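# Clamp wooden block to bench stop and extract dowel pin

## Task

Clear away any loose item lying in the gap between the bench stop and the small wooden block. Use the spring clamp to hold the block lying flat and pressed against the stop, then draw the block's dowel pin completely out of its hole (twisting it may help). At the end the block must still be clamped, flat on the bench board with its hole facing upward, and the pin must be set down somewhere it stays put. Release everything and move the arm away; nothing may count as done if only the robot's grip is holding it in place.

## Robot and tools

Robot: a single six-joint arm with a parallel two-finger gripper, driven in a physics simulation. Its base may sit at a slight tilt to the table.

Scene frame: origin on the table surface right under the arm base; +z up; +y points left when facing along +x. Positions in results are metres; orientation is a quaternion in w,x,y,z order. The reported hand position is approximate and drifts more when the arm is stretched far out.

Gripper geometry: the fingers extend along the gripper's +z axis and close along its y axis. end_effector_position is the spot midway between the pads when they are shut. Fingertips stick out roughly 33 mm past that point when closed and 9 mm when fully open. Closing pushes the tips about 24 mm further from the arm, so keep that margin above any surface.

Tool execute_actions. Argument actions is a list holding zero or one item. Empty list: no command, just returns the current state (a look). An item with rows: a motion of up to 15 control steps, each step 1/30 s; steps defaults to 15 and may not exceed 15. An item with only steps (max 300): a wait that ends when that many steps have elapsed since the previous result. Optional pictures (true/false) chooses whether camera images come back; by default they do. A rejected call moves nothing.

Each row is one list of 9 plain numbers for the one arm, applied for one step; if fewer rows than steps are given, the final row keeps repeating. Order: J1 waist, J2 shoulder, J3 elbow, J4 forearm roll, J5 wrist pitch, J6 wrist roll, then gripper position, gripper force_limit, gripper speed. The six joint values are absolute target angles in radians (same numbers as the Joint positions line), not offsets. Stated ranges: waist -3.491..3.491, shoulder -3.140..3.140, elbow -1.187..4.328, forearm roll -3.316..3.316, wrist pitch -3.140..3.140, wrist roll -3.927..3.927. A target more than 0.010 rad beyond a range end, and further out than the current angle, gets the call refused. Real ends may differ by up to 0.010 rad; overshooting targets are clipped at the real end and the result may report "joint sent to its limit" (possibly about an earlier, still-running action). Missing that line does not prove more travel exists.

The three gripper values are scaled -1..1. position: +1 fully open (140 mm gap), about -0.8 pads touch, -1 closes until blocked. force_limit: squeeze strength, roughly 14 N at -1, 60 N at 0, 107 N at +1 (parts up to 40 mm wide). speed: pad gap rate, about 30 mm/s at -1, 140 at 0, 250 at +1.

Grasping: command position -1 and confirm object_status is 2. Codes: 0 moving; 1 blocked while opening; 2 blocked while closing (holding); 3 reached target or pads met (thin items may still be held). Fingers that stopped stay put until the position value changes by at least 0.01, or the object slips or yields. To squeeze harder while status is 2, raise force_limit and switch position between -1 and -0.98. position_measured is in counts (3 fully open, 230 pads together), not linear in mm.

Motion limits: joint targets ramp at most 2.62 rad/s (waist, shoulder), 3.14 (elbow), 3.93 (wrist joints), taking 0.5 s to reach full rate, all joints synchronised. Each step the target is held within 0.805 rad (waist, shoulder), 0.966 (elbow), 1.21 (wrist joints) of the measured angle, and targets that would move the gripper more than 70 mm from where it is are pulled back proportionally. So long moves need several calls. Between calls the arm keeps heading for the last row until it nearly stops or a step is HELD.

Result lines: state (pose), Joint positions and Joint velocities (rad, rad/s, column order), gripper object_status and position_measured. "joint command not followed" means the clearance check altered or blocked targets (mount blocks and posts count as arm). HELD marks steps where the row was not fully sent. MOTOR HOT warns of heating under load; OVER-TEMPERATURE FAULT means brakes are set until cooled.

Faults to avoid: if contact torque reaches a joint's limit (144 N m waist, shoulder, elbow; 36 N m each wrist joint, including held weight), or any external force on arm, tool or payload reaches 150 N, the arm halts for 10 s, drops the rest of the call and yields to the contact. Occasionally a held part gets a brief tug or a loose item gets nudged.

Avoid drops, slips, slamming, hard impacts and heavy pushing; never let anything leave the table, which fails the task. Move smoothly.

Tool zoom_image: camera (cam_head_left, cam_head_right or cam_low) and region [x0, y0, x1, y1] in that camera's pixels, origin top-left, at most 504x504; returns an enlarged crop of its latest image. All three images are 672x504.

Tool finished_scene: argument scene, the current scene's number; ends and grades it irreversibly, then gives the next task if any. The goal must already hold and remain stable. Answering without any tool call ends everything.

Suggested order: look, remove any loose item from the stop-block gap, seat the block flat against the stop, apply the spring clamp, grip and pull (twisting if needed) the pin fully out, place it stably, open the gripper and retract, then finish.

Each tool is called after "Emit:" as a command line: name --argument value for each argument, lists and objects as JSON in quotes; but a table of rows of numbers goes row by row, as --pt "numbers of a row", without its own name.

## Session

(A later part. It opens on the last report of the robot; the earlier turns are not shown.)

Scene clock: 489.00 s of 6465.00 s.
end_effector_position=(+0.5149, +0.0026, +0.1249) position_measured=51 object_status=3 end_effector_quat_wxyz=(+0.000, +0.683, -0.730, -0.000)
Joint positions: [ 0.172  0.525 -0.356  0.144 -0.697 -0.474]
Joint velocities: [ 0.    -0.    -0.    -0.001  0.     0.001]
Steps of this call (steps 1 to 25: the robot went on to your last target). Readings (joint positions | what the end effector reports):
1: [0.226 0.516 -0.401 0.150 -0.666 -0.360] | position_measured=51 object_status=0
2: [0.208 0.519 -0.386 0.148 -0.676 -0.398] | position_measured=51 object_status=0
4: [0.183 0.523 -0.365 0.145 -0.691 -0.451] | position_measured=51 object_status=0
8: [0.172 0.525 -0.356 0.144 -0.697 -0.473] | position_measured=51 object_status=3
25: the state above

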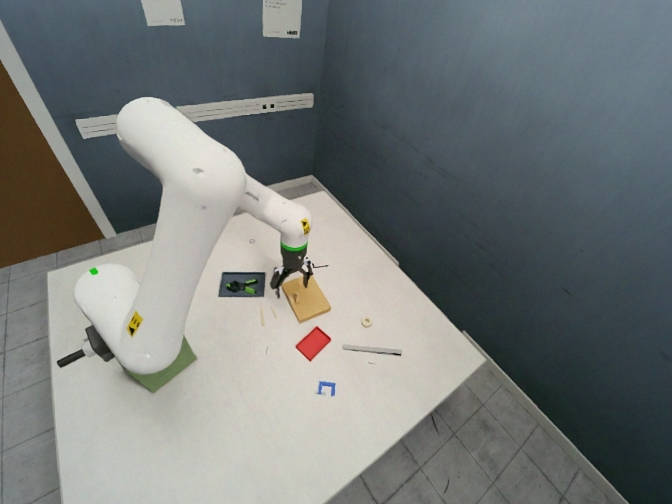

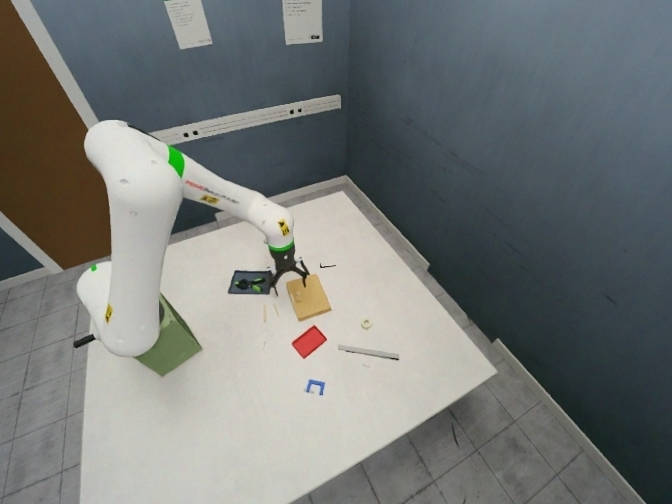

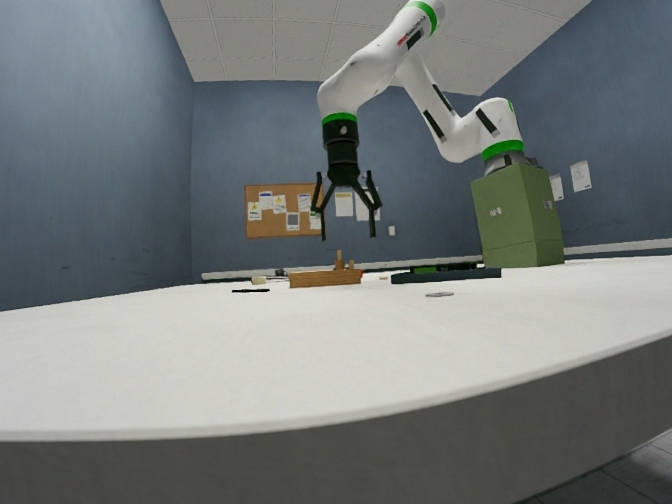

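Emit:
execute_actions --actions '[{"rows": [[0.1602, 0.6421, -0.3617, 0.17, -0.5744, -0.4946, 0.614, -1, 1]], "steps": 15}]' --pictures false

Emit:
execute_actions --actions '[{"rows": [[0.1602, 0.6421, -0.3617, 0.17, -0.5744, -0.4946, -1, -1, -0.5]], "steps": 15}]' --pictures false

Emit:
execute_actions --actions '[{"steps": 30}]'

Emit:
zoom_image --camera "cam_low" --region '[310, 215, 390, 285]'

Scene clock: 496.80 s of 6465.00 s.
end_effector_position=(+0.5150, +0.0027, +0.0670) position_measured=51 object_status=3 end_effector_quat_wxyz=(+0.000, +0.683, -0.730, -0.000)
Joint positions: [ 0.16   0.642 -0.362  0.17  -0.574 -0.495]
Joint velocities: [-0.002 -0.001  0.001  0.001  0.    -0.002]
Steps of this call (steps 1 to 15: the robot went on to your last target; steps 16 to 90: nothing new was sent; then 4.30 s passed at rest; steps 91 to 105: all 15 steps of this action). Readings (joint positions | what the end effector reports):
91: [0.172 0.525 -0.356 0.144 -0.697 -0.474] | position_measured=51 object_status=3
92: [0.172 0.527 -0.356 0.144 -0.695 -0.474] | position_measured=51 object_status=3
94: [0.169 0.549 -0.356 0.149 -0.671 -0.478] | position_measured=51 object_status=3
98: [0.162 0.629 -0.361 0.167 -0.589 -0.492] | position_measured=51 object_status=3
105: the state above

Scene clock: 497.30 s of 6465.00 s.
end_effector_position=(+0.5149, +0.0027, +0.0669) position_measured=113 object_status=0 end_effector_quat_wxyz=(+0.000, +0.683, -0.730, -0.000)
Joint positions: [ 0.16   0.642 -0.362  0.17  -0.574 -0.495]
Joint velocities: [ 0.    -0.     0.     0.002  0.    -0.001]
Steps of this call (steps 1 to 15: all 15 steps of this action). Readings (joint positions | what the end effector reports):
1: [0.160 0.642 -0.362 0.170 -0.574 -0.495] | position_measured=51 object_status=0
2: [0.160 0.642 -0.362 0.170 -0.574 -0.495] | position_measured=53 object_status=0
4: [0.160 0.642 -0.362 0.170 -0.574 -0.495] | position_measured=62 object_status=0
8: [0.160 0.642 -0.362 0.170 -0.574 -0.495] | position_measured=81 object_status=0
15: the state above

Scene clock: 498.30 s of 6465.00 s.
end_effector_position=(+0.5149, +0.0027, +0.0669) position_measured=192 object_status=2 end_effector_quat_wxyz=(+0.000, +0.683, -0.730, -0.000)
Joint positions: [ 0.16   0.642 -0.362  0.17  -0.574 -0.495]
Joint velocities: [ 0.001 -0.    -0.    -0.002 -0.001 -0.   ]
Steps of this call (steps 1 to 15: the robot went on to your last target; steps 16 to 30: nothing new was sent). Readings (joint positions | what the end effector reports):
1: [0.160 0.642 -0.362 0.170 -0.574 -0.495] | position_measured=118 object_status=0
2: [0.160 0.642 -0.362 0.170 -0.574 -0.495] | position_measured=122 object_status=0
4: [0.160 0.642 -0.362 0.170 -0.574 -0.495] | position_measured=132 object_status=0
8: [0.160 0.642 -0.362 0.170 -0.574 -0.495] | position_measured=150 object_status=0
30: the state above
The arm was judged still, so your last target was given up. Only a new action makes it travel on or press farther. Fingers that are still opening or closing keep moving.

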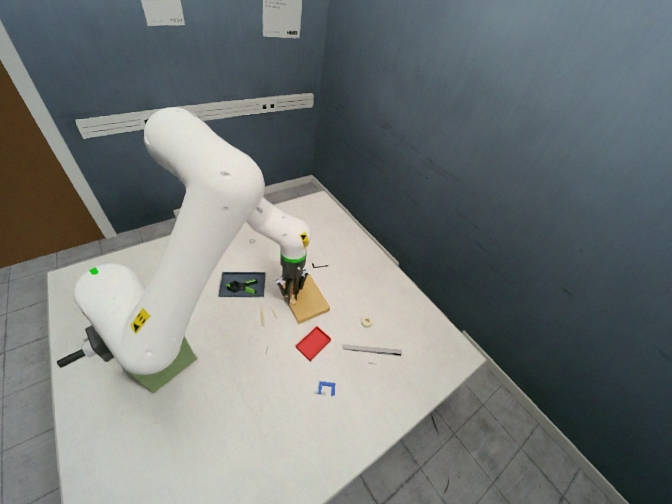

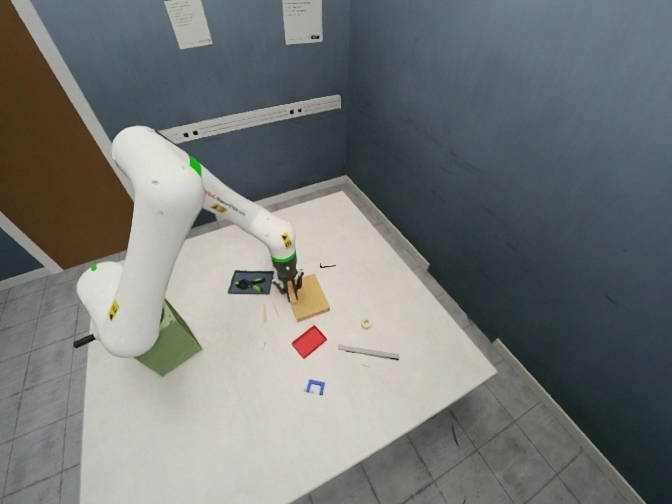

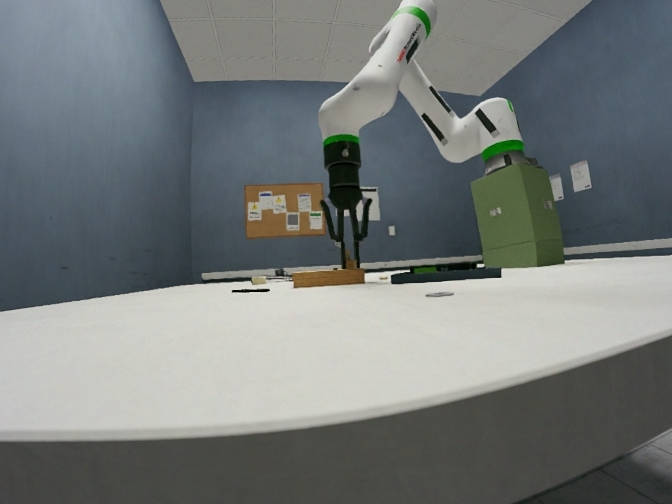

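Region (310, 215, 390, 285) of cam_low's 672x504 image, scaled by 6.300, with more detail than that image has; it fills the top 441 rows of this view, and the rest is white.

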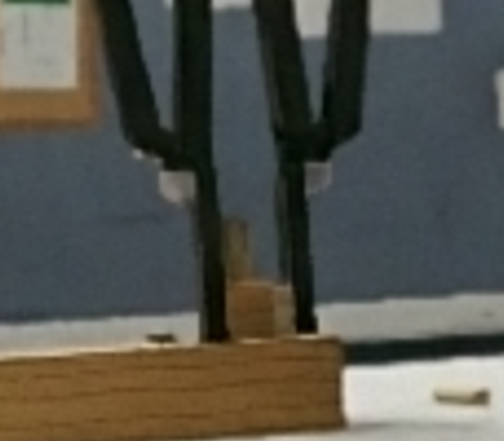

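Emit:
execute_actions --actions '[{"rows": [[0.1602, 0.6421, -0.3617, 0.17, -0.5744, -0.4946, 0.293, -1, 0.5],[0.1602, 0.6421, -0.3617, 0.17, -0.5744, -0.4946, 0.293, -1, 0.5],[0.1602, 0.6421, -0.3617, 0.17, -0.5744, -0.4946, 0.293, -1, 0.5],[0.1602, 0.6421, -0.3617, 0.17, -0.5744, -0.4946, 0.293, -1, 0.5],[0.1602, 0.6421, -0.3617, 0.17, -0.5744, -0.4946, 0.293, -1, 0.5],[0.1602, 0.6421, -0.3617, 0.17, -0.5744, -0.4946, 0.293, -1, 0.5],[0.1719, 0.5247, -0.3557, 0.1436, -0.6973, -0.4737, 0.293, -1, 0.5]], "steps": 15}]' --pictures false

Emit:
execute_actions --actions '[{"rows": [[0.1719, 0.5247, -0.3557, 0.1436, -0.6973, -0.4737, 0.293, -1, 0.5],[0.1719, 0.5247, -0.3557, 0.1436, -0.6973, -0.4737, 0.293, -1, 0.5],[0.1719, 0.5247, -0.3557, 0.1436, -0.6973, -0.4737, 0.293, -1, 0.5],[0.5702, 0.4799, -0.6003, 0.1657, -0.534, 0.2576, 0.293, -1, 0.5]], "steps": 15}]' --pictures false

Emit:
execute_actions --actions '[{"steps": 30}]'

Emit:
zoom_image --camera "cam_head_left" --region '[210, 245, 340, 325]'

Emit:
zoom_image --camera "cam_head_right" --region '[215, 245, 345, 325]'

Emit:
zoom_image --camera "cam_low" --region '[320, 205, 500, 295]'

Scene clock: 528.40 s of 6465.00 s.
end_effector_position=(+0.5153, +0.0027, +0.1229) position_measured=92 object_status=0 end_effector_quat_wxyz=(-0.000, +0.683, -0.730, -0.000)
Joint positions: [ 0.171  0.529 -0.356  0.145 -0.692 -0.475]
Joint velocities: [ 0.02  -0.192  0.009 -0.044 -0.204  0.035]
Steps of this call (steps 1 to 90: nothing new was sent; then 26.60 s passed at rest; steps 91 to 105: all 15 steps of this action). Readings (joint positions | what the end effector reports):
91: [0.160 0.642 -0.362 0.170 -0.574 -0.495] | position_measured=192 object_status=0
92: [0.160 0.642 -0.362 0.170 -0.574 -0.495] | position_measured=192 object_status=0
94: [0.160 0.642 -0.362 0.170 -0.574 -0.495] | position_measured=169 object_status=0
98: [0.160 0.640 -0.362 0.169 -0.578 -0.494] | position_measured=124 object_status=0
105: the state above

Scene clock: 528.90 s of 6465.00 s.
end_effector_position=(+0.4607, +0.0911, +0.1105) position_measured=92 object_status=3 end_effector_quat_wxyz=(-0.001, +0.874, -0.485, -0.000)
Joint positions: [ 0.385  0.501 -0.488  0.156 -0.608 -0.082]
Joint velocities: [ 0.769 -0.087 -0.468  0.04   0.309  1.408]
Steps of this call (steps 1 to 15: all 15 steps of this action). Readings (joint positions | what the end effector reports):
1: [0.172 0.525 -0.356 0.144 -0.696 -0.474] | position_measured=92 object_status=0
2: [0.172 0.525 -0.356 0.144 -0.697 -0.474] | position_measured=92 object_status=3
4: [0.172 0.525 -0.356 0.144 -0.697 -0.474] | position_measured=92 object_status=3
8: [0.209 0.521 -0.380 0.147 -0.679 -0.406] | position_measured=92 object_status=3
15: the state above

Scene clock: 529.90 s of 6465.00 s.
end_effector_position=(+0.4020, +0.1488, +0.1000) position_measured=92 object_status=3 end_effector_quat_wxyz=(-0.000, +0.972, -0.234, -0.000)
Joint positions: [ 0.57   0.48  -0.6    0.166 -0.534  0.258]
Joint velocities: [ 0.     0.    -0.    -0.001  0.     0.   ]
Steps of this call (steps 1 to 30: the robot went on to your last target). Readings (joint positions | what the end effector reports):
1: [0.411 0.498 -0.504 0.158 -0.598 -0.034] | position_measured=92 object_status=3
2: [0.438 0.495 -0.520 0.159 -0.587 0.015] | position_measured=92 object_status=3
4: [0.490 0.489 -0.552 0.162 -0.566 0.111] | position_measured=92 object_status=3
8: [0.561 0.481 -0.594 0.165 -0.538 0.240] | position_measured=92 object_status=3
30: the state above
The arm was judged still, so your last target was given up. Only a new action makes it travel on or press farther. Fingers that are still opening or closing keep moving.

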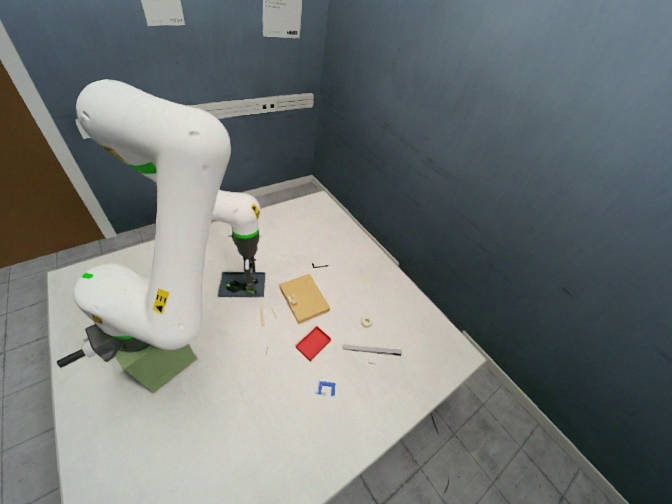

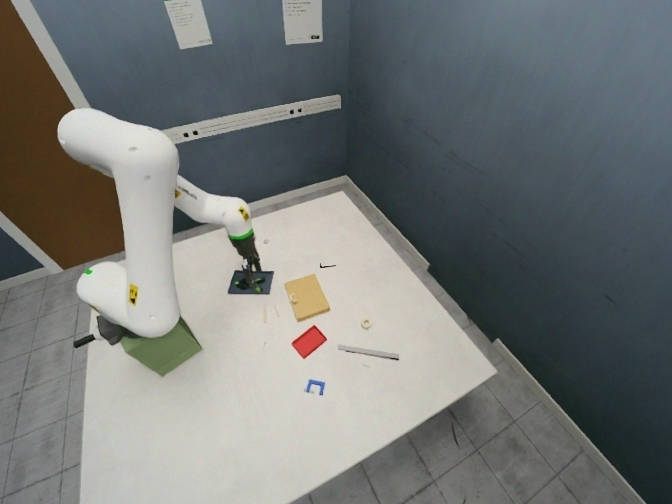

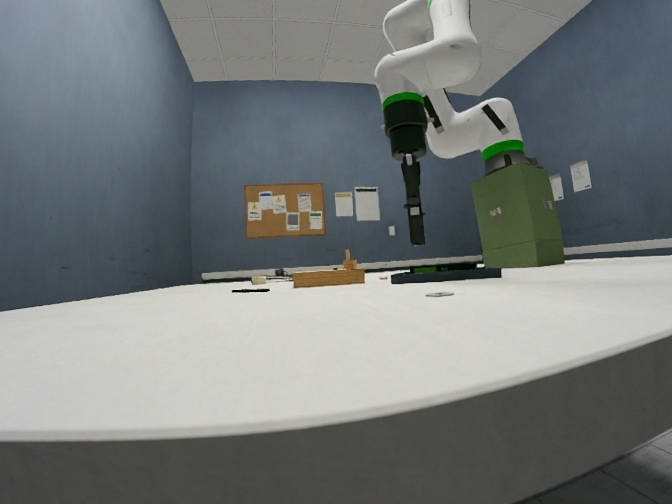

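Region (210, 245, 340, 325) of cam_head_left's 672x504 image, scaled by 3.877, with more detail than that image has; it fills the top 310 rows of this view, and the rest is white.

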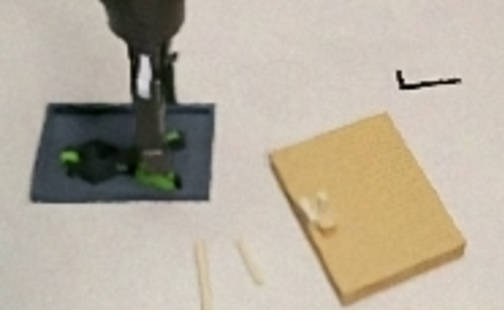

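Region (215, 245, 345, 325) of cam_head_right's 672x504 image, scaled by 3.877, with more detail than that image has; it fills the top 310 rows of this view, and the rest is white.

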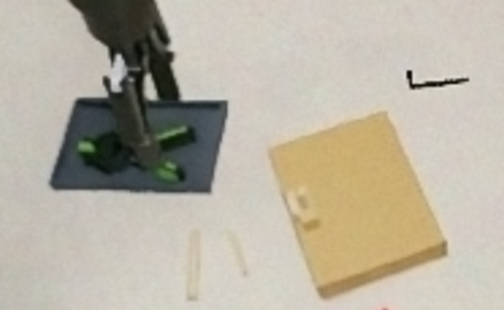

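Region (320, 205, 500, 295) of cam_low's 672x504 image, scaled by 2.800, with more detail than that image has.

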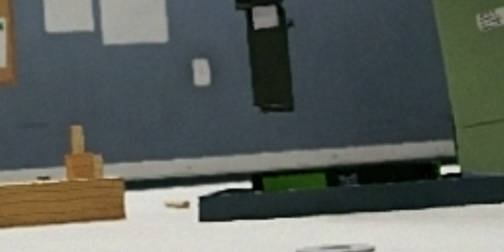

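Emit:
execute_actions --actions '[{"rows": [[0.5702, 0.4799, -0.6003, 0.1657, -0.534, 0.2576, -1, -1, 1],[0.5702, 0.4799, -0.6003, 0.1657, -0.534, 0.2576, -1, -1, 1],[0.5702, 0.4799, -0.6003, 0.1657, -0.534, 0.2576, -1, -1, 1],[0.5702, 0.4799, -0.6003, 0.1657, -0.534, 0.2576, -1, -1, 1],[0.5407, 0.5677, -0.572, 0.1877, -0.4731, 0.2628, -1, -1, 1]], "steps": 15}]' --pictures false

Emit:
execute_actions --actions '[{"steps": 15}]'

Emit:
zoom_image --camera "cam_head_left" --region '[212, 255, 282, 305]'

Emit:
zoom_image --camera "cam_head_right" --region '[220, 255, 290, 305]'

Emit:
zoom_image --camera "cam_low" --region '[380, 225, 500, 290]'

Scene clock: 648.23 s of 6465.00 s.
end_effector_position=(+0.4145, +0.1471, +0.0701) position_measured=230 object_status=0 end_effector_quat_wxyz=(-0.000, +0.972, -0.234, -0.000)
Joint positions: [ 0.541  0.568 -0.572  0.188 -0.473  0.263]
Joint velocities: [0.    0.    0.001 0.001 0.003 0.001]
Steps of this call (steps 1 to 90: nothing new was sent; then 114.83 s passed at rest; steps 91 to 105: all 15 steps of this action). Readings (joint positions | what the end effector reports):
91: [0.570 0.480 -0.600 0.166 -0.534 0.258] | position_measured=92 object_status=0
92: [0.570 0.480 -0.600 0.166 -0.534 0.258] | position_measured=97 object_status=0
94: [0.570 0.480 -0.600 0.166 -0.534 0.258] | position_measured=124 object_status=0
98: [0.562 0.505 -0.593 0.172 -0.516 0.259] | position_measured=178 object_status=0
105: the state above

Scene clock: 648.73 s of 6465.00 s.
end_effector_position=(+0.4146, +0.1471, +0.0701) position_measured=230 object_status=3 end_effector_quat_wxyz=(-0.000, +0.972, -0.234, -0.000)
Joint positions: [ 0.541  0.568 -0.572  0.188 -0.473  0.263]
Joint velocities: [ 0.     0.    -0.    -0.     0.    -0.001]
Steps of this call (steps 1 to 15: the robot went on to your last target). Readings (joint positions | what the end effector reports):
1: [0.541 0.568 -0.572 0.188 -0.473 0.263] | position_measured=230 object_status=0
2: [0.541 0.568 -0.572 0.188 -0.473 0.263] | position_measured=230 object_status=3
4: [0.541 0.568 -0.572 0.188 -0.473 0.263] | position_measured=230 object_status=3
8: [0.541 0.568 -0.572 0.188 -0.473 0.263] | position_measured=230 object_status=3
15: the state above
The arm was judged still, so your last target was given up. Only a new action makes it travel on or press farther. Fingers that are still opening or closing keep moving.

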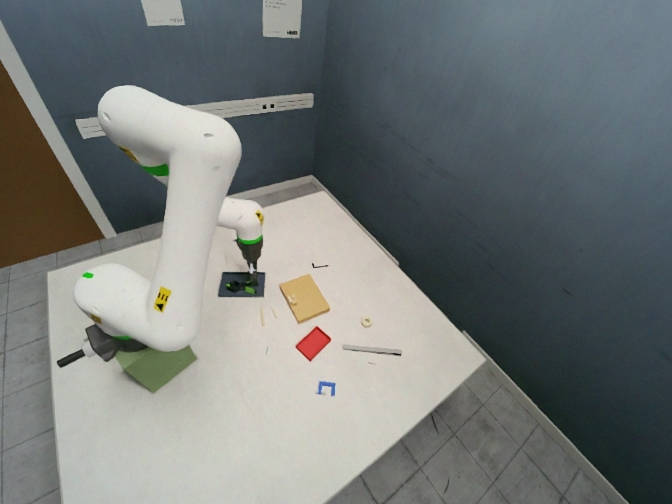

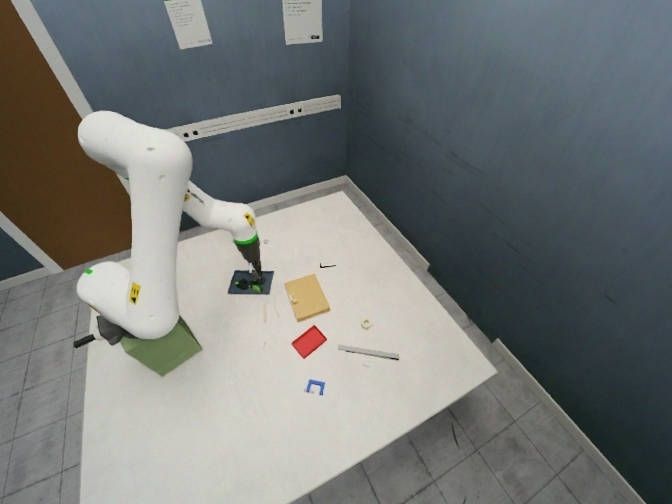

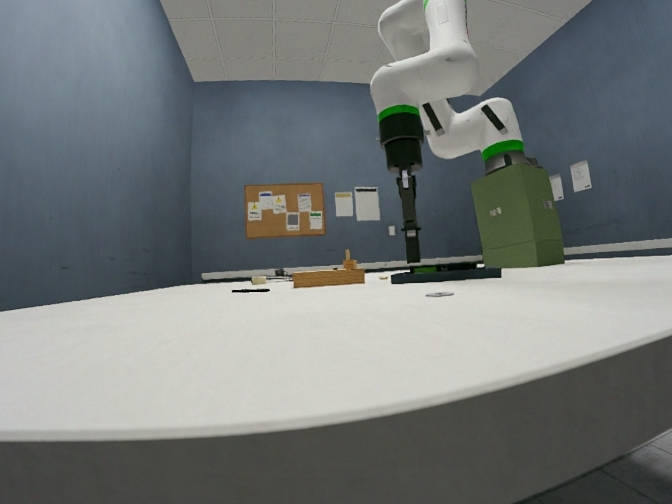

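Region (212, 255, 282, 305) of cam_head_left's 672x504 image, scaled by 7.200, with more detail than that image has; it fills the top 360 rows of this view, and the rest is white.

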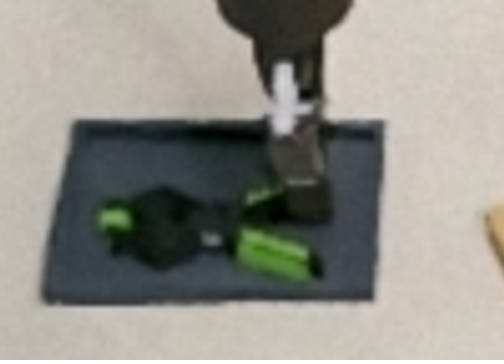

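Region (220, 255, 290, 305) of cam_head_right's 672x504 image, scaled by 7.200, with more detail than that image has; it fills the top 360 rows of this view, and the rest is white.

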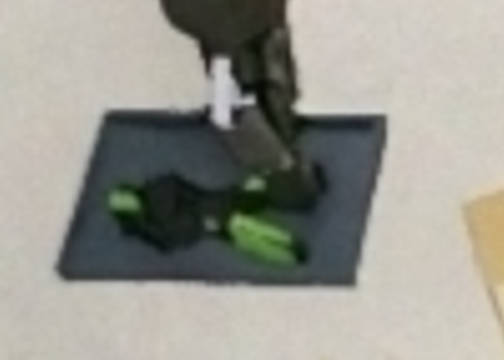

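Region (380, 225, 500, 290) of cam_low's 672x504 image, scaled by 4.200, with more detail than that image has; it fills the top 273 rows of this view, and the rest is white.

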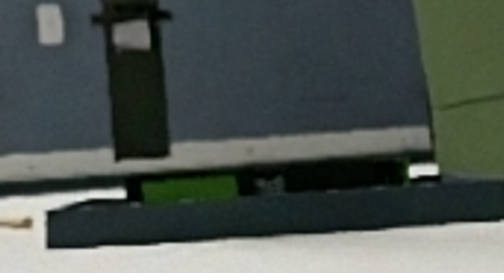

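Emit:
execute_actions --actions '[{"rows": [[0.5332, 0.637, -0.5726, 0.2186, -0.404, 0.2363, -1, -1, 1]], "steps": 12}]' --pictures false

Emit:
execute_actions --actions '[{"rows": [[0.5372, 0.6414, -0.563, 0.2157, -0.4094, 0.2354, -1, -1, 1],[0.5412, 0.6458, -0.5533, 0.2128, -0.4148, 0.2345, -1, -1, 1],[0.5451, 0.6502, -0.5437, 0.2099, -0.4203, 0.2336, -1, -1, 1],[0.5491, 0.6547, -0.534, 0.2071, -0.4257, 0.2327, -1, -1, 1],[0.5531, 0.6591, -0.5244, 0.2042, -0.4311, 0.2318, -1, -1, 1],[0.5571, 0.6635, -0.5147, 0.2013, -0.4365, 0.2309, -1, -1, 1],[0.5611, 0.6679, -0.5051, 0.1984, -0.4419, 0.23, -1, -1, 1]], "steps": 15}]'

Emit:
zoom_image --camera "cam_head_left" --region '[212, 255, 282, 305]'

Emit:
zoom_image --camera "cam_head_right" --region '[220, 255, 290, 305]'

Scene clock: 662.57 s of 6465.00 s.
end_effector_position=(+0.4147, +0.1472, +0.0422) position_measured=230 object_status=3 end_effector_quat_wxyz=(-0.000, +0.972, -0.234, -0.000)
Joint positions: [ 0.533  0.637 -0.572  0.219 -0.404  0.236]
Joint velocities: [-0.    -0.    -0.001  0.001  0.001  0.   ]
Steps of this call (steps 1 to 90: nothing new was sent; then 10.43 s passed at rest; steps 91 to 102: all 12 steps of this action). Readings (joint positions | what the end effector reports):
91: [0.541 0.568 -0.572 0.188 -0.473 0.263] | position_measured=230 object_status=3
92: [0.540 0.570 -0.572 0.189 -0.470 0.262] | position_measured=230 object_status=3
94: [0.538 0.593 -0.572 0.199 -0.448 0.253] | position_measured=230 object_status=3
98: [0.533 0.636 -0.572 0.218 -0.405 0.237] | position_measured=230 object_status=3
102: the state above

Scene clock: 663.07 s of 6465.00 s.
end_effector_position=(+0.4273, +0.1721, +0.0421) position_measured=230 object_status=3 end_effector_quat_wxyz=(-0.000, +0.972, -0.234, -0.000)
Joint positions: [ 0.561  0.668 -0.505  0.198 -0.442  0.23 ]
Joint velocities: [ 0.003 -0.     0.001  0.001  0.     0.   ]
Steps of this call (steps 1 to 15: all 15 steps of this action). Readings (joint positions | what the end effector reports):
1: [0.533 0.637 -0.573 0.219 -0.404 0.236] | position_measured=230 object_status=3
2: [0.534 0.638 -0.570 0.218 -0.405 0.236] | position_measured=230 object_status=3
4: [0.539 0.644 -0.557 0.214 -0.413 0.235] | position_measured=230 object_status=3
8: [0.554 0.661 -0.521 0.203 -0.433 0.232] | position_measured=230 object_status=3
15: the state above

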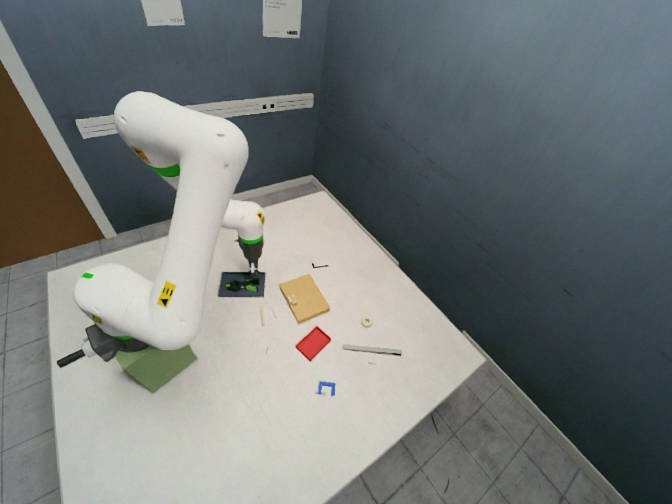

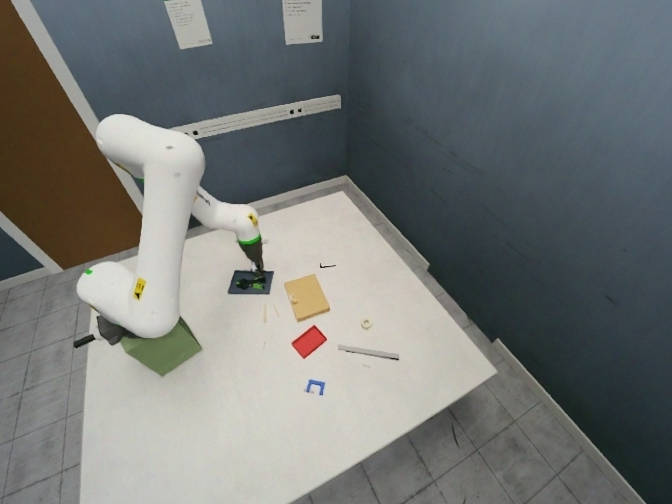

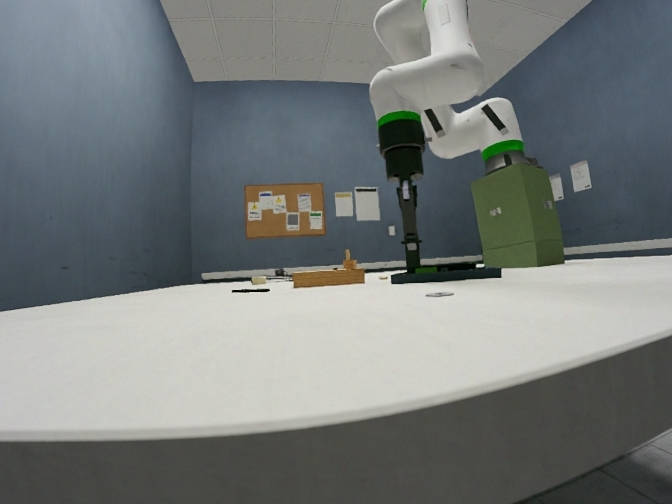

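Region (212, 255, 282, 305) of cam_head_left's 672x504 image, scaled by 7.200, with more detail than that image has; it fills the top 360 rows of this view, and the rest is white.

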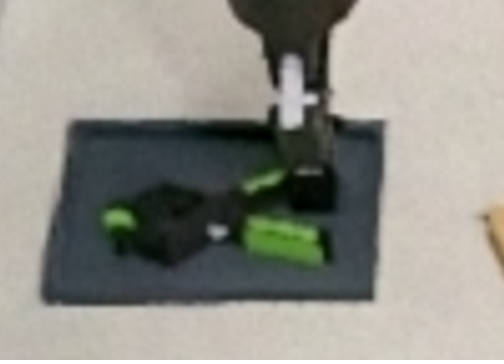

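Region (220, 255, 290, 305) of cam_head_right's 672x504 image, scaled by 7.200, with more detail than that image has; it fills the top 360 rows of this view, and the rest is white.

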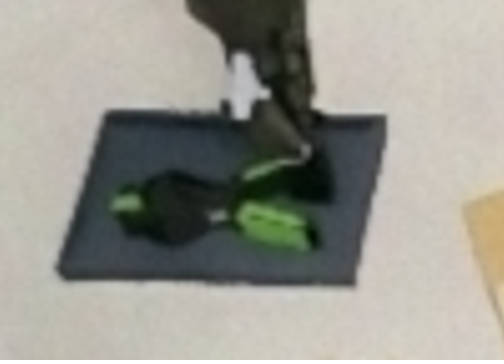

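Emit:
execute_actions --actions '[{"rows": [[0.57, 0.5861, -0.5044, 0.1619, -0.5234, 0.2613, -1, -1, 1],[0.57, 0.5861, -0.5044, 0.1619, -0.5234, 0.2613, -1, -1, 1],[0.57, 0.5861, -0.5044, 0.1619, -0.5234, 0.2613, -1, -1, 1],[0.57, 0.5861, -0.5044, 0.1619, -0.5234, 0.2613, -1, -1, 1],[0.57, 0.5861, -0.5044, 0.1619, -0.5234, 0.2613, -1, -1, 1],[0.57, 0.5861, -0.5044, 0.1619, -0.5234, 0.2613, -1, -1, 1],[0.57, 0.5861, -0.5044, 0.1619, -0.5234, 0.2613, 0.241, -1, 1],[0.57, 0.5861, -0.5044, 0.1619, -0.5234, 0.2613, 0.241, -1, 1],[0.57, 0.5861, -0.5044, 0.1619, -0.5234, 0.2613, 0.241, -1, 1],[0.57, 0.5861, -0.5044, 0.1619, -0.5234, 0.2613, 0.241, -1, 1],[0.57, 0.5861, -0.5044, 0.1619, -0.5234, 0.2613, 0.241, -1, 1],[0.57, 0.5861, -0.5044, 0.1619, -0.5234, 0.2613, 0.241, -1, 1],[0.57, 0.5861, -0.5044, 0.1619, -0.5234, 0.2613, 0.241, -1, 1],[0.57, 0.5861, -0.5044, 0.1619, -0.5234, 0.2613, 0.241, -1, 1],[0.57, 0.5861, -0.5044, 0.1619, -0.5234, 0.2613, 0.241, -1, 1]], "steps": 15}]' --pictures false

Emit:
execute_actions --actions '[{"rows": [[0.5798, 0.5994, -0.5543, 0.1886, -0.4623, 0.3418, 0.241, -1, 1]], "steps": 15}]'

Emit:
zoom_image --camera "cam_head_left" --region '[212, 255, 282, 305]'

Emit:
zoom_image --camera "cam_head_right" --region '[220, 255, 290, 305]'

Emit:
zoom_image --camera "cam_low" --region '[380, 225, 500, 290]'

Scene clock: 700.07 s of 6465.00 s.
end_effector_position=(+0.4262, +0.1730, +0.0767) position_measured=139 object_status=0 end_effector_quat_wxyz=(-0.001, +0.972, -0.234, -0.002)
Joint positions: [ 0.57   0.586 -0.504  0.162 -0.523  0.261]
Joint velocities: [ 0.001 -0.001 -0.     0.002 -0.     0.   ]
Steps of this call (steps 1 to 15: the robot went on to your last target; steps 16 to 90: nothing new was sent; then 33.50 s passed at rest; steps 91 to 105: all 15 steps of this action). Readings (joint positions | what the end effector reports):
91: [0.561 0.668 -0.505 0.198 -0.442 0.230] | position_measured=230 object_status=3
92: [0.561 0.666 -0.505 0.197 -0.445 0.231] | position_measured=230 object_status=3
94: [0.564 0.643 -0.505 0.187 -0.467 0.240] | position_measured=230 object_status=3
98: [0.570 0.588 -0.504 0.163 -0.521 0.260] | position_measured=230 object_status=0
105: the state above

Scene clock: 700.57 s of 6465.00 s.
end_effector_position=(+0.4121, +0.1675, +0.0620) position_measured=99 object_status=3 end_effector_quat_wxyz=(-0.000, +0.984, -0.176, -0.000)
Joint positions: [ 0.58   0.599 -0.554  0.189 -0.462  0.342]
Joint velocities: [ 0.001  0.001 -0.001 -0.001 -0.     0.   ]
Steps of this call (steps 1 to 15: all 15 steps of this action). Readings (joint positions | what the end effector reports):
1: [0.570 0.586 -0.504 0.162 -0.523 0.261] | position_measured=126 object_status=0
2: [0.571 0.587 -0.507 0.164 -0.521 0.266] | position_measured=112 object_status=0
4: [0.575 0.593 -0.527 0.175 -0.495 0.299] | position_measured=99 object_status=0
8: [0.580 0.599 -0.554 0.188 -0.463 0.341] | position_measured=99 object_status=0
15: the state above

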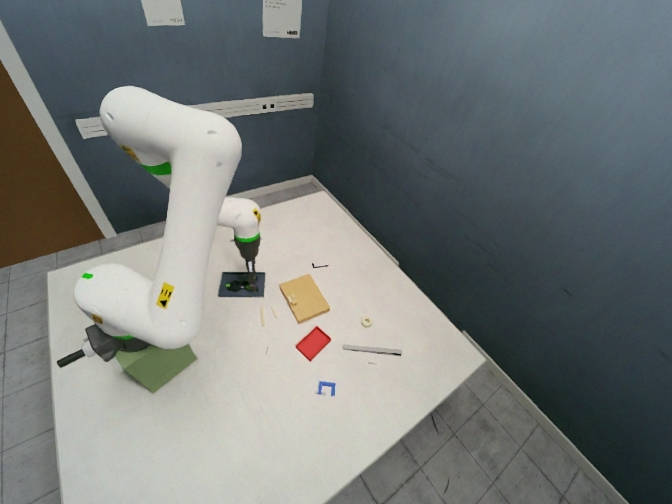

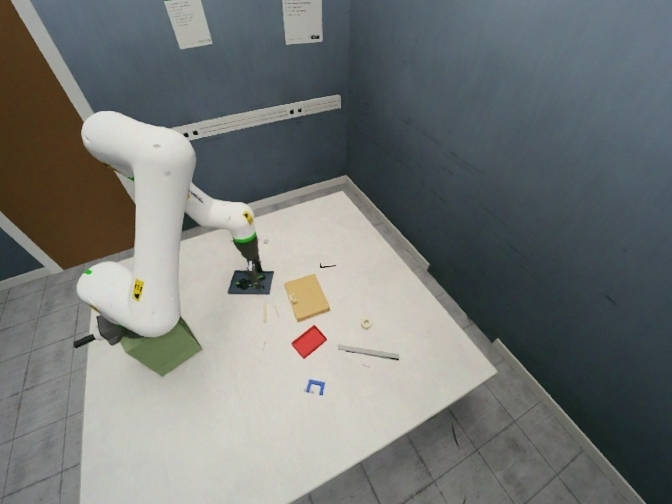

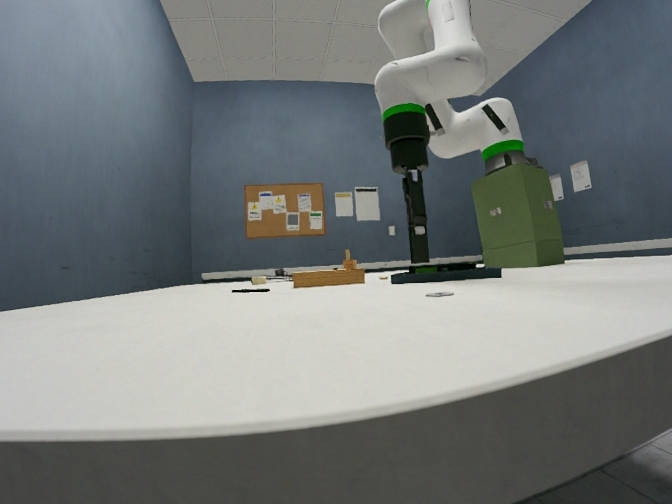

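Region (212, 255, 282, 305) of cam_head_left's 672x504 image, scaled by 7.200, with more detail than that image has; it fills the top 360 rows of this view, and the rest is white.

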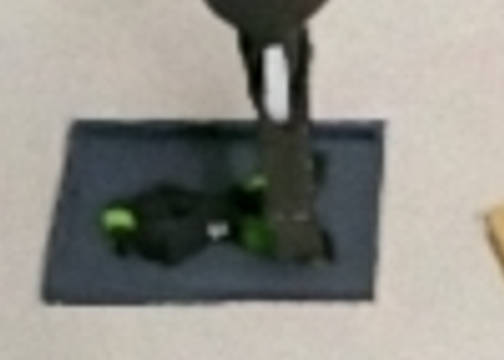

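Region (220, 255, 290, 305) of cam_head_right's 672x504 image, scaled by 7.200, with more detail than that image has; it fills the top 360 rows of this view, and the rest is white.

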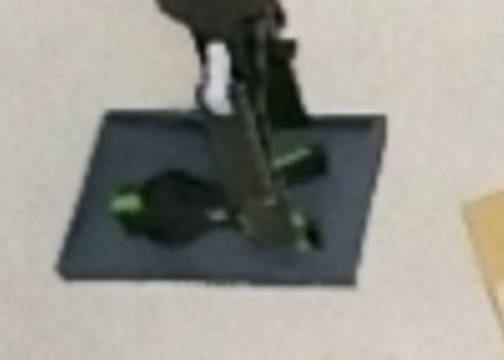

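Region (380, 225, 500, 290) of cam_low's 672x504 image, scaled by 4.200, with more detail than that image has; it fills the top 273 rows of this view, and the rest is white.

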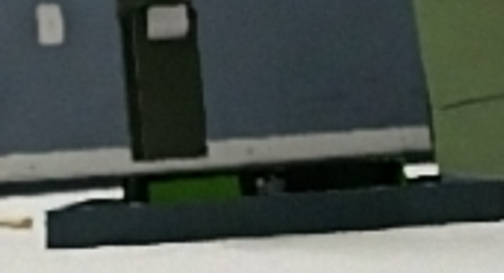

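Emit:
execute_actions --actions '[{"rows": [[0.5798, 0.5994, -0.5543, 0.1886, -0.4623, 0.3418, 0.164, -1, 1],[0.5798, 0.5994, -0.5543, 0.1886, -0.4623, 0.3418, 0.164, -1, 1],[0.5764, 0.6555, -0.5494, 0.2107, -0.4119, 0.3209, 0.164, -1, 1]], "steps": 15}]'

Emit:
zoom_image --camera "cam_head_left" --region '[212, 255, 282, 305]'

Emit:
zoom_image --camera "cam_head_right" --region '[220, 255, 290, 305]'

Scene clock: 725.90 s of 6465.00 s.
end_effector_position=(+0.4127, +0.1694, +0.0400) position_measured=109 object_status=3 end_effector_quat_wxyz=(-0.000, +0.984, -0.176, -0.000)
Joint positions: [ 0.576  0.655 -0.549  0.211 -0.412  0.321]
Joint velocities: [ 0.001  0.001  0.001  0.002 -0.    -0.001]
Steps of this call (steps 1 to 15: the robot went on to your last target; steps 16 to 90: nothing new was sent; then 21.83 s passed at rest; steps 91 to 105: all 15 steps of this action). Readings (joint positions | what the end effector reports):
91: [0.580 0.599 -0.554 0.189 -0.462 0.342] | position_measured=99 object_status=0
92: [0.580 0.599 -0.554 0.189 -0.462 0.342] | position_measured=103 object_status=0
94: [0.580 0.602 -0.554 0.190 -0.460 0.341] | position_measured=109 object_status=0
98: [0.577 0.649 -0.550 0.208 -0.418 0.324] | position_measured=109 object_status=0
105: the state above

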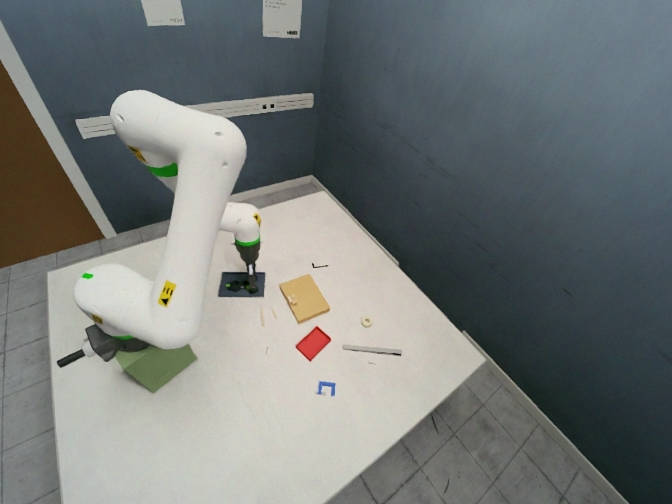

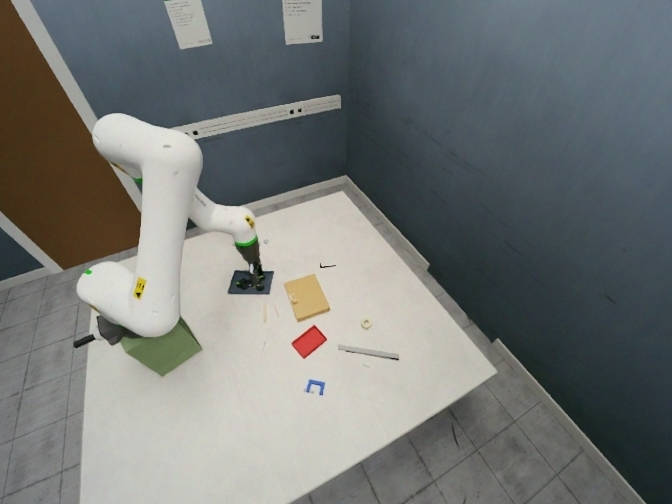

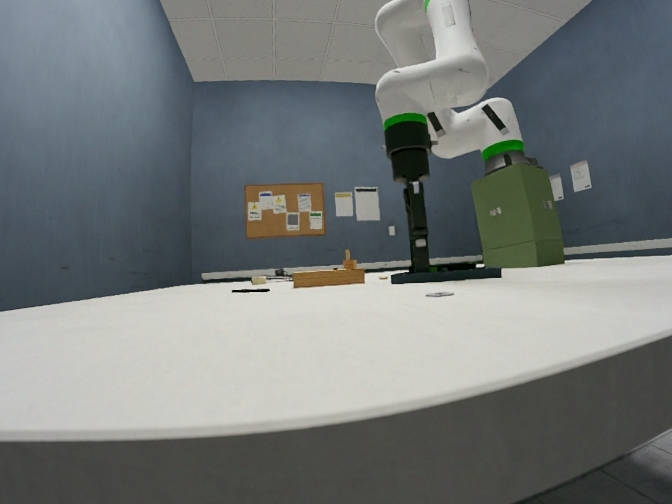

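Region (212, 255, 282, 305) of cam_head_left's 672x504 image, scaled by 7.200, with more detail than that image has; it fills the top 360 rows of this view, and the rest is white.

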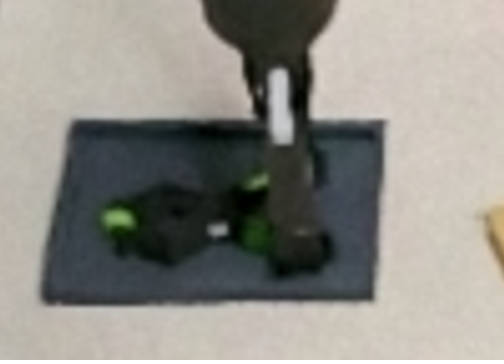

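Region (220, 255, 290, 305) of cam_head_right's 672x504 image, scaled by 7.200, with more detail than that image has; it fills the top 360 rows of this view, and the rest is white.

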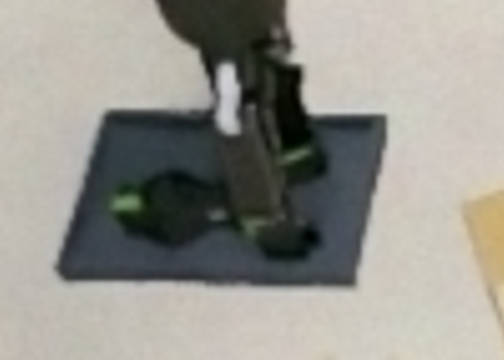

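Emit:
execute_actions --actions '[{"rows": [[0.5764, 0.6555, -0.5494, 0.2107, -0.4119, 0.3209, -1, 0.5, -0.3]], "steps": 15}]' --pictures false

Emit:
execute_actions --actions '[{"steps": 20}]'

Emit:
zoom_image --camera "cam_head_left" --region '[212, 255, 282, 305]'

Emit:
zoom_image --camera "cam_head_right" --region '[220, 255, 290, 305]'

Scene clock: 732.47 s of 6465.00 s.
end_effector_position=(+0.4128, +0.1694, +0.0400) position_measured=186 object_status=0 end_effector_quat_wxyz=(-0.000, +0.984, -0.176, -0.000)
Joint positions: [ 0.576  0.656 -0.549  0.211 -0.412  0.321]
Joint velocities: [ 0.001  0.    -0.    -0.    -0.001  0.   ]
Steps of this call (steps 1 to 15: the robot went on to your last target; steps 16 to 90: nothing new was sent; then 3.07 s passed at rest; steps 91 to 105: all 15 steps of this action). Readings (joint positions | what the end effector reports):
91: [0.576 0.656 -0.549 0.211 -0.412 0.321] | position_measured=109 object_status=0
92: [0.576 0.656 -0.549 0.211 -0.412 0.321] | position_measured=111 object_status=0
94: [0.576 0.656 -0.549 0.211 -0.412 0.321] | position_measured=123 object_status=0
98: [0.576 0.656 -0.549 0.211 -0.412 0.321] | position_measured=146 object_status=0
105: the state above

Scene clock: 733.13 s of 6465.00 s.
end_effector_position=(+0.4128, +0.1694, +0.0400) position_measured=206 object_status=2 end_effector_quat_wxyz=(-0.000, +0.984, -0.176, -0.000)
Joint positions: [ 0.576  0.655 -0.549  0.211 -0.412  0.321]
Joint velocities: [-0.001 -0.    -0.    -0.001 -0.002 -0.   ]
Steps of this call (steps 1 to 15: the robot went on to your last target; steps 16 to 20: nothing new was sent). Readings (joint positions | what the end effector reports):
1: [0.576 0.656 -0.549 0.211 -0.412 0.321] | position_measured=192 object_status=0
2: [0.576 0.656 -0.549 0.211 -0.412 0.321] | position_measured=197 object_status=0
4: [0.576 0.655 -0.549 0.211 -0.412 0.321] | position_measured=206 object_status=0
8: [0.576 0.655 -0.549 0.211 -0.412 0.321] | position_measured=206 object_status=0
20: the state above
The arm was judged still, so your last target was given up. Only a new action makes it travel on or press farther. Fingers that are still opening or closing keep moving.

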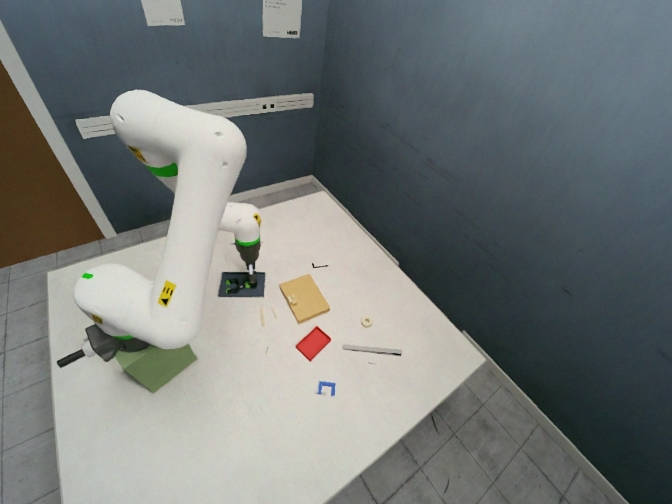

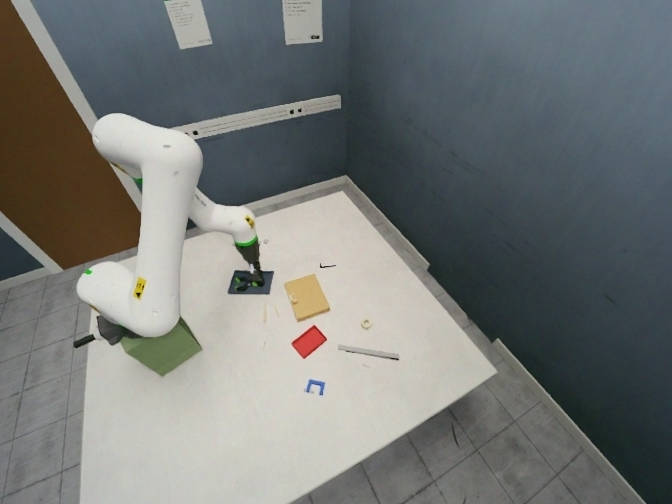

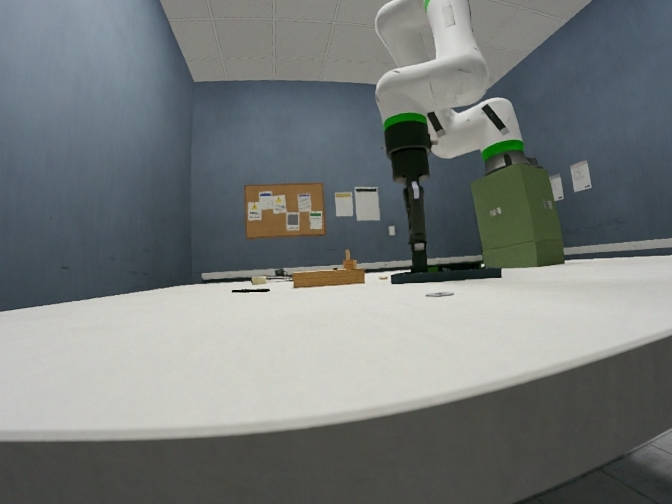

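Region (212, 255, 282, 305) of cam_head_left's 672x504 image, scaled by 7.200, with more detail than that image has; it fills the top 360 rows of this view, and the rest is white.

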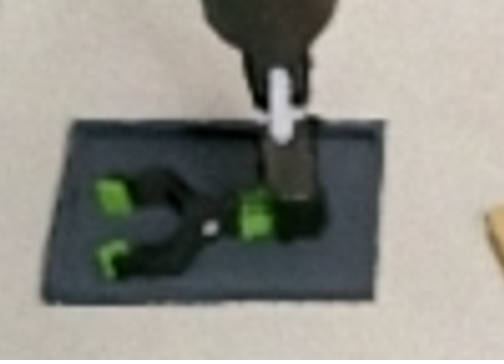

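Region (220, 255, 290, 305) of cam_head_right's 672x504 image, scaled by 7.200, with more detail than that image has; it fills the top 360 rows of this view, and the rest is white.

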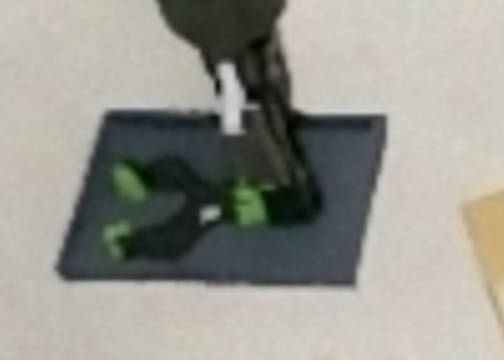

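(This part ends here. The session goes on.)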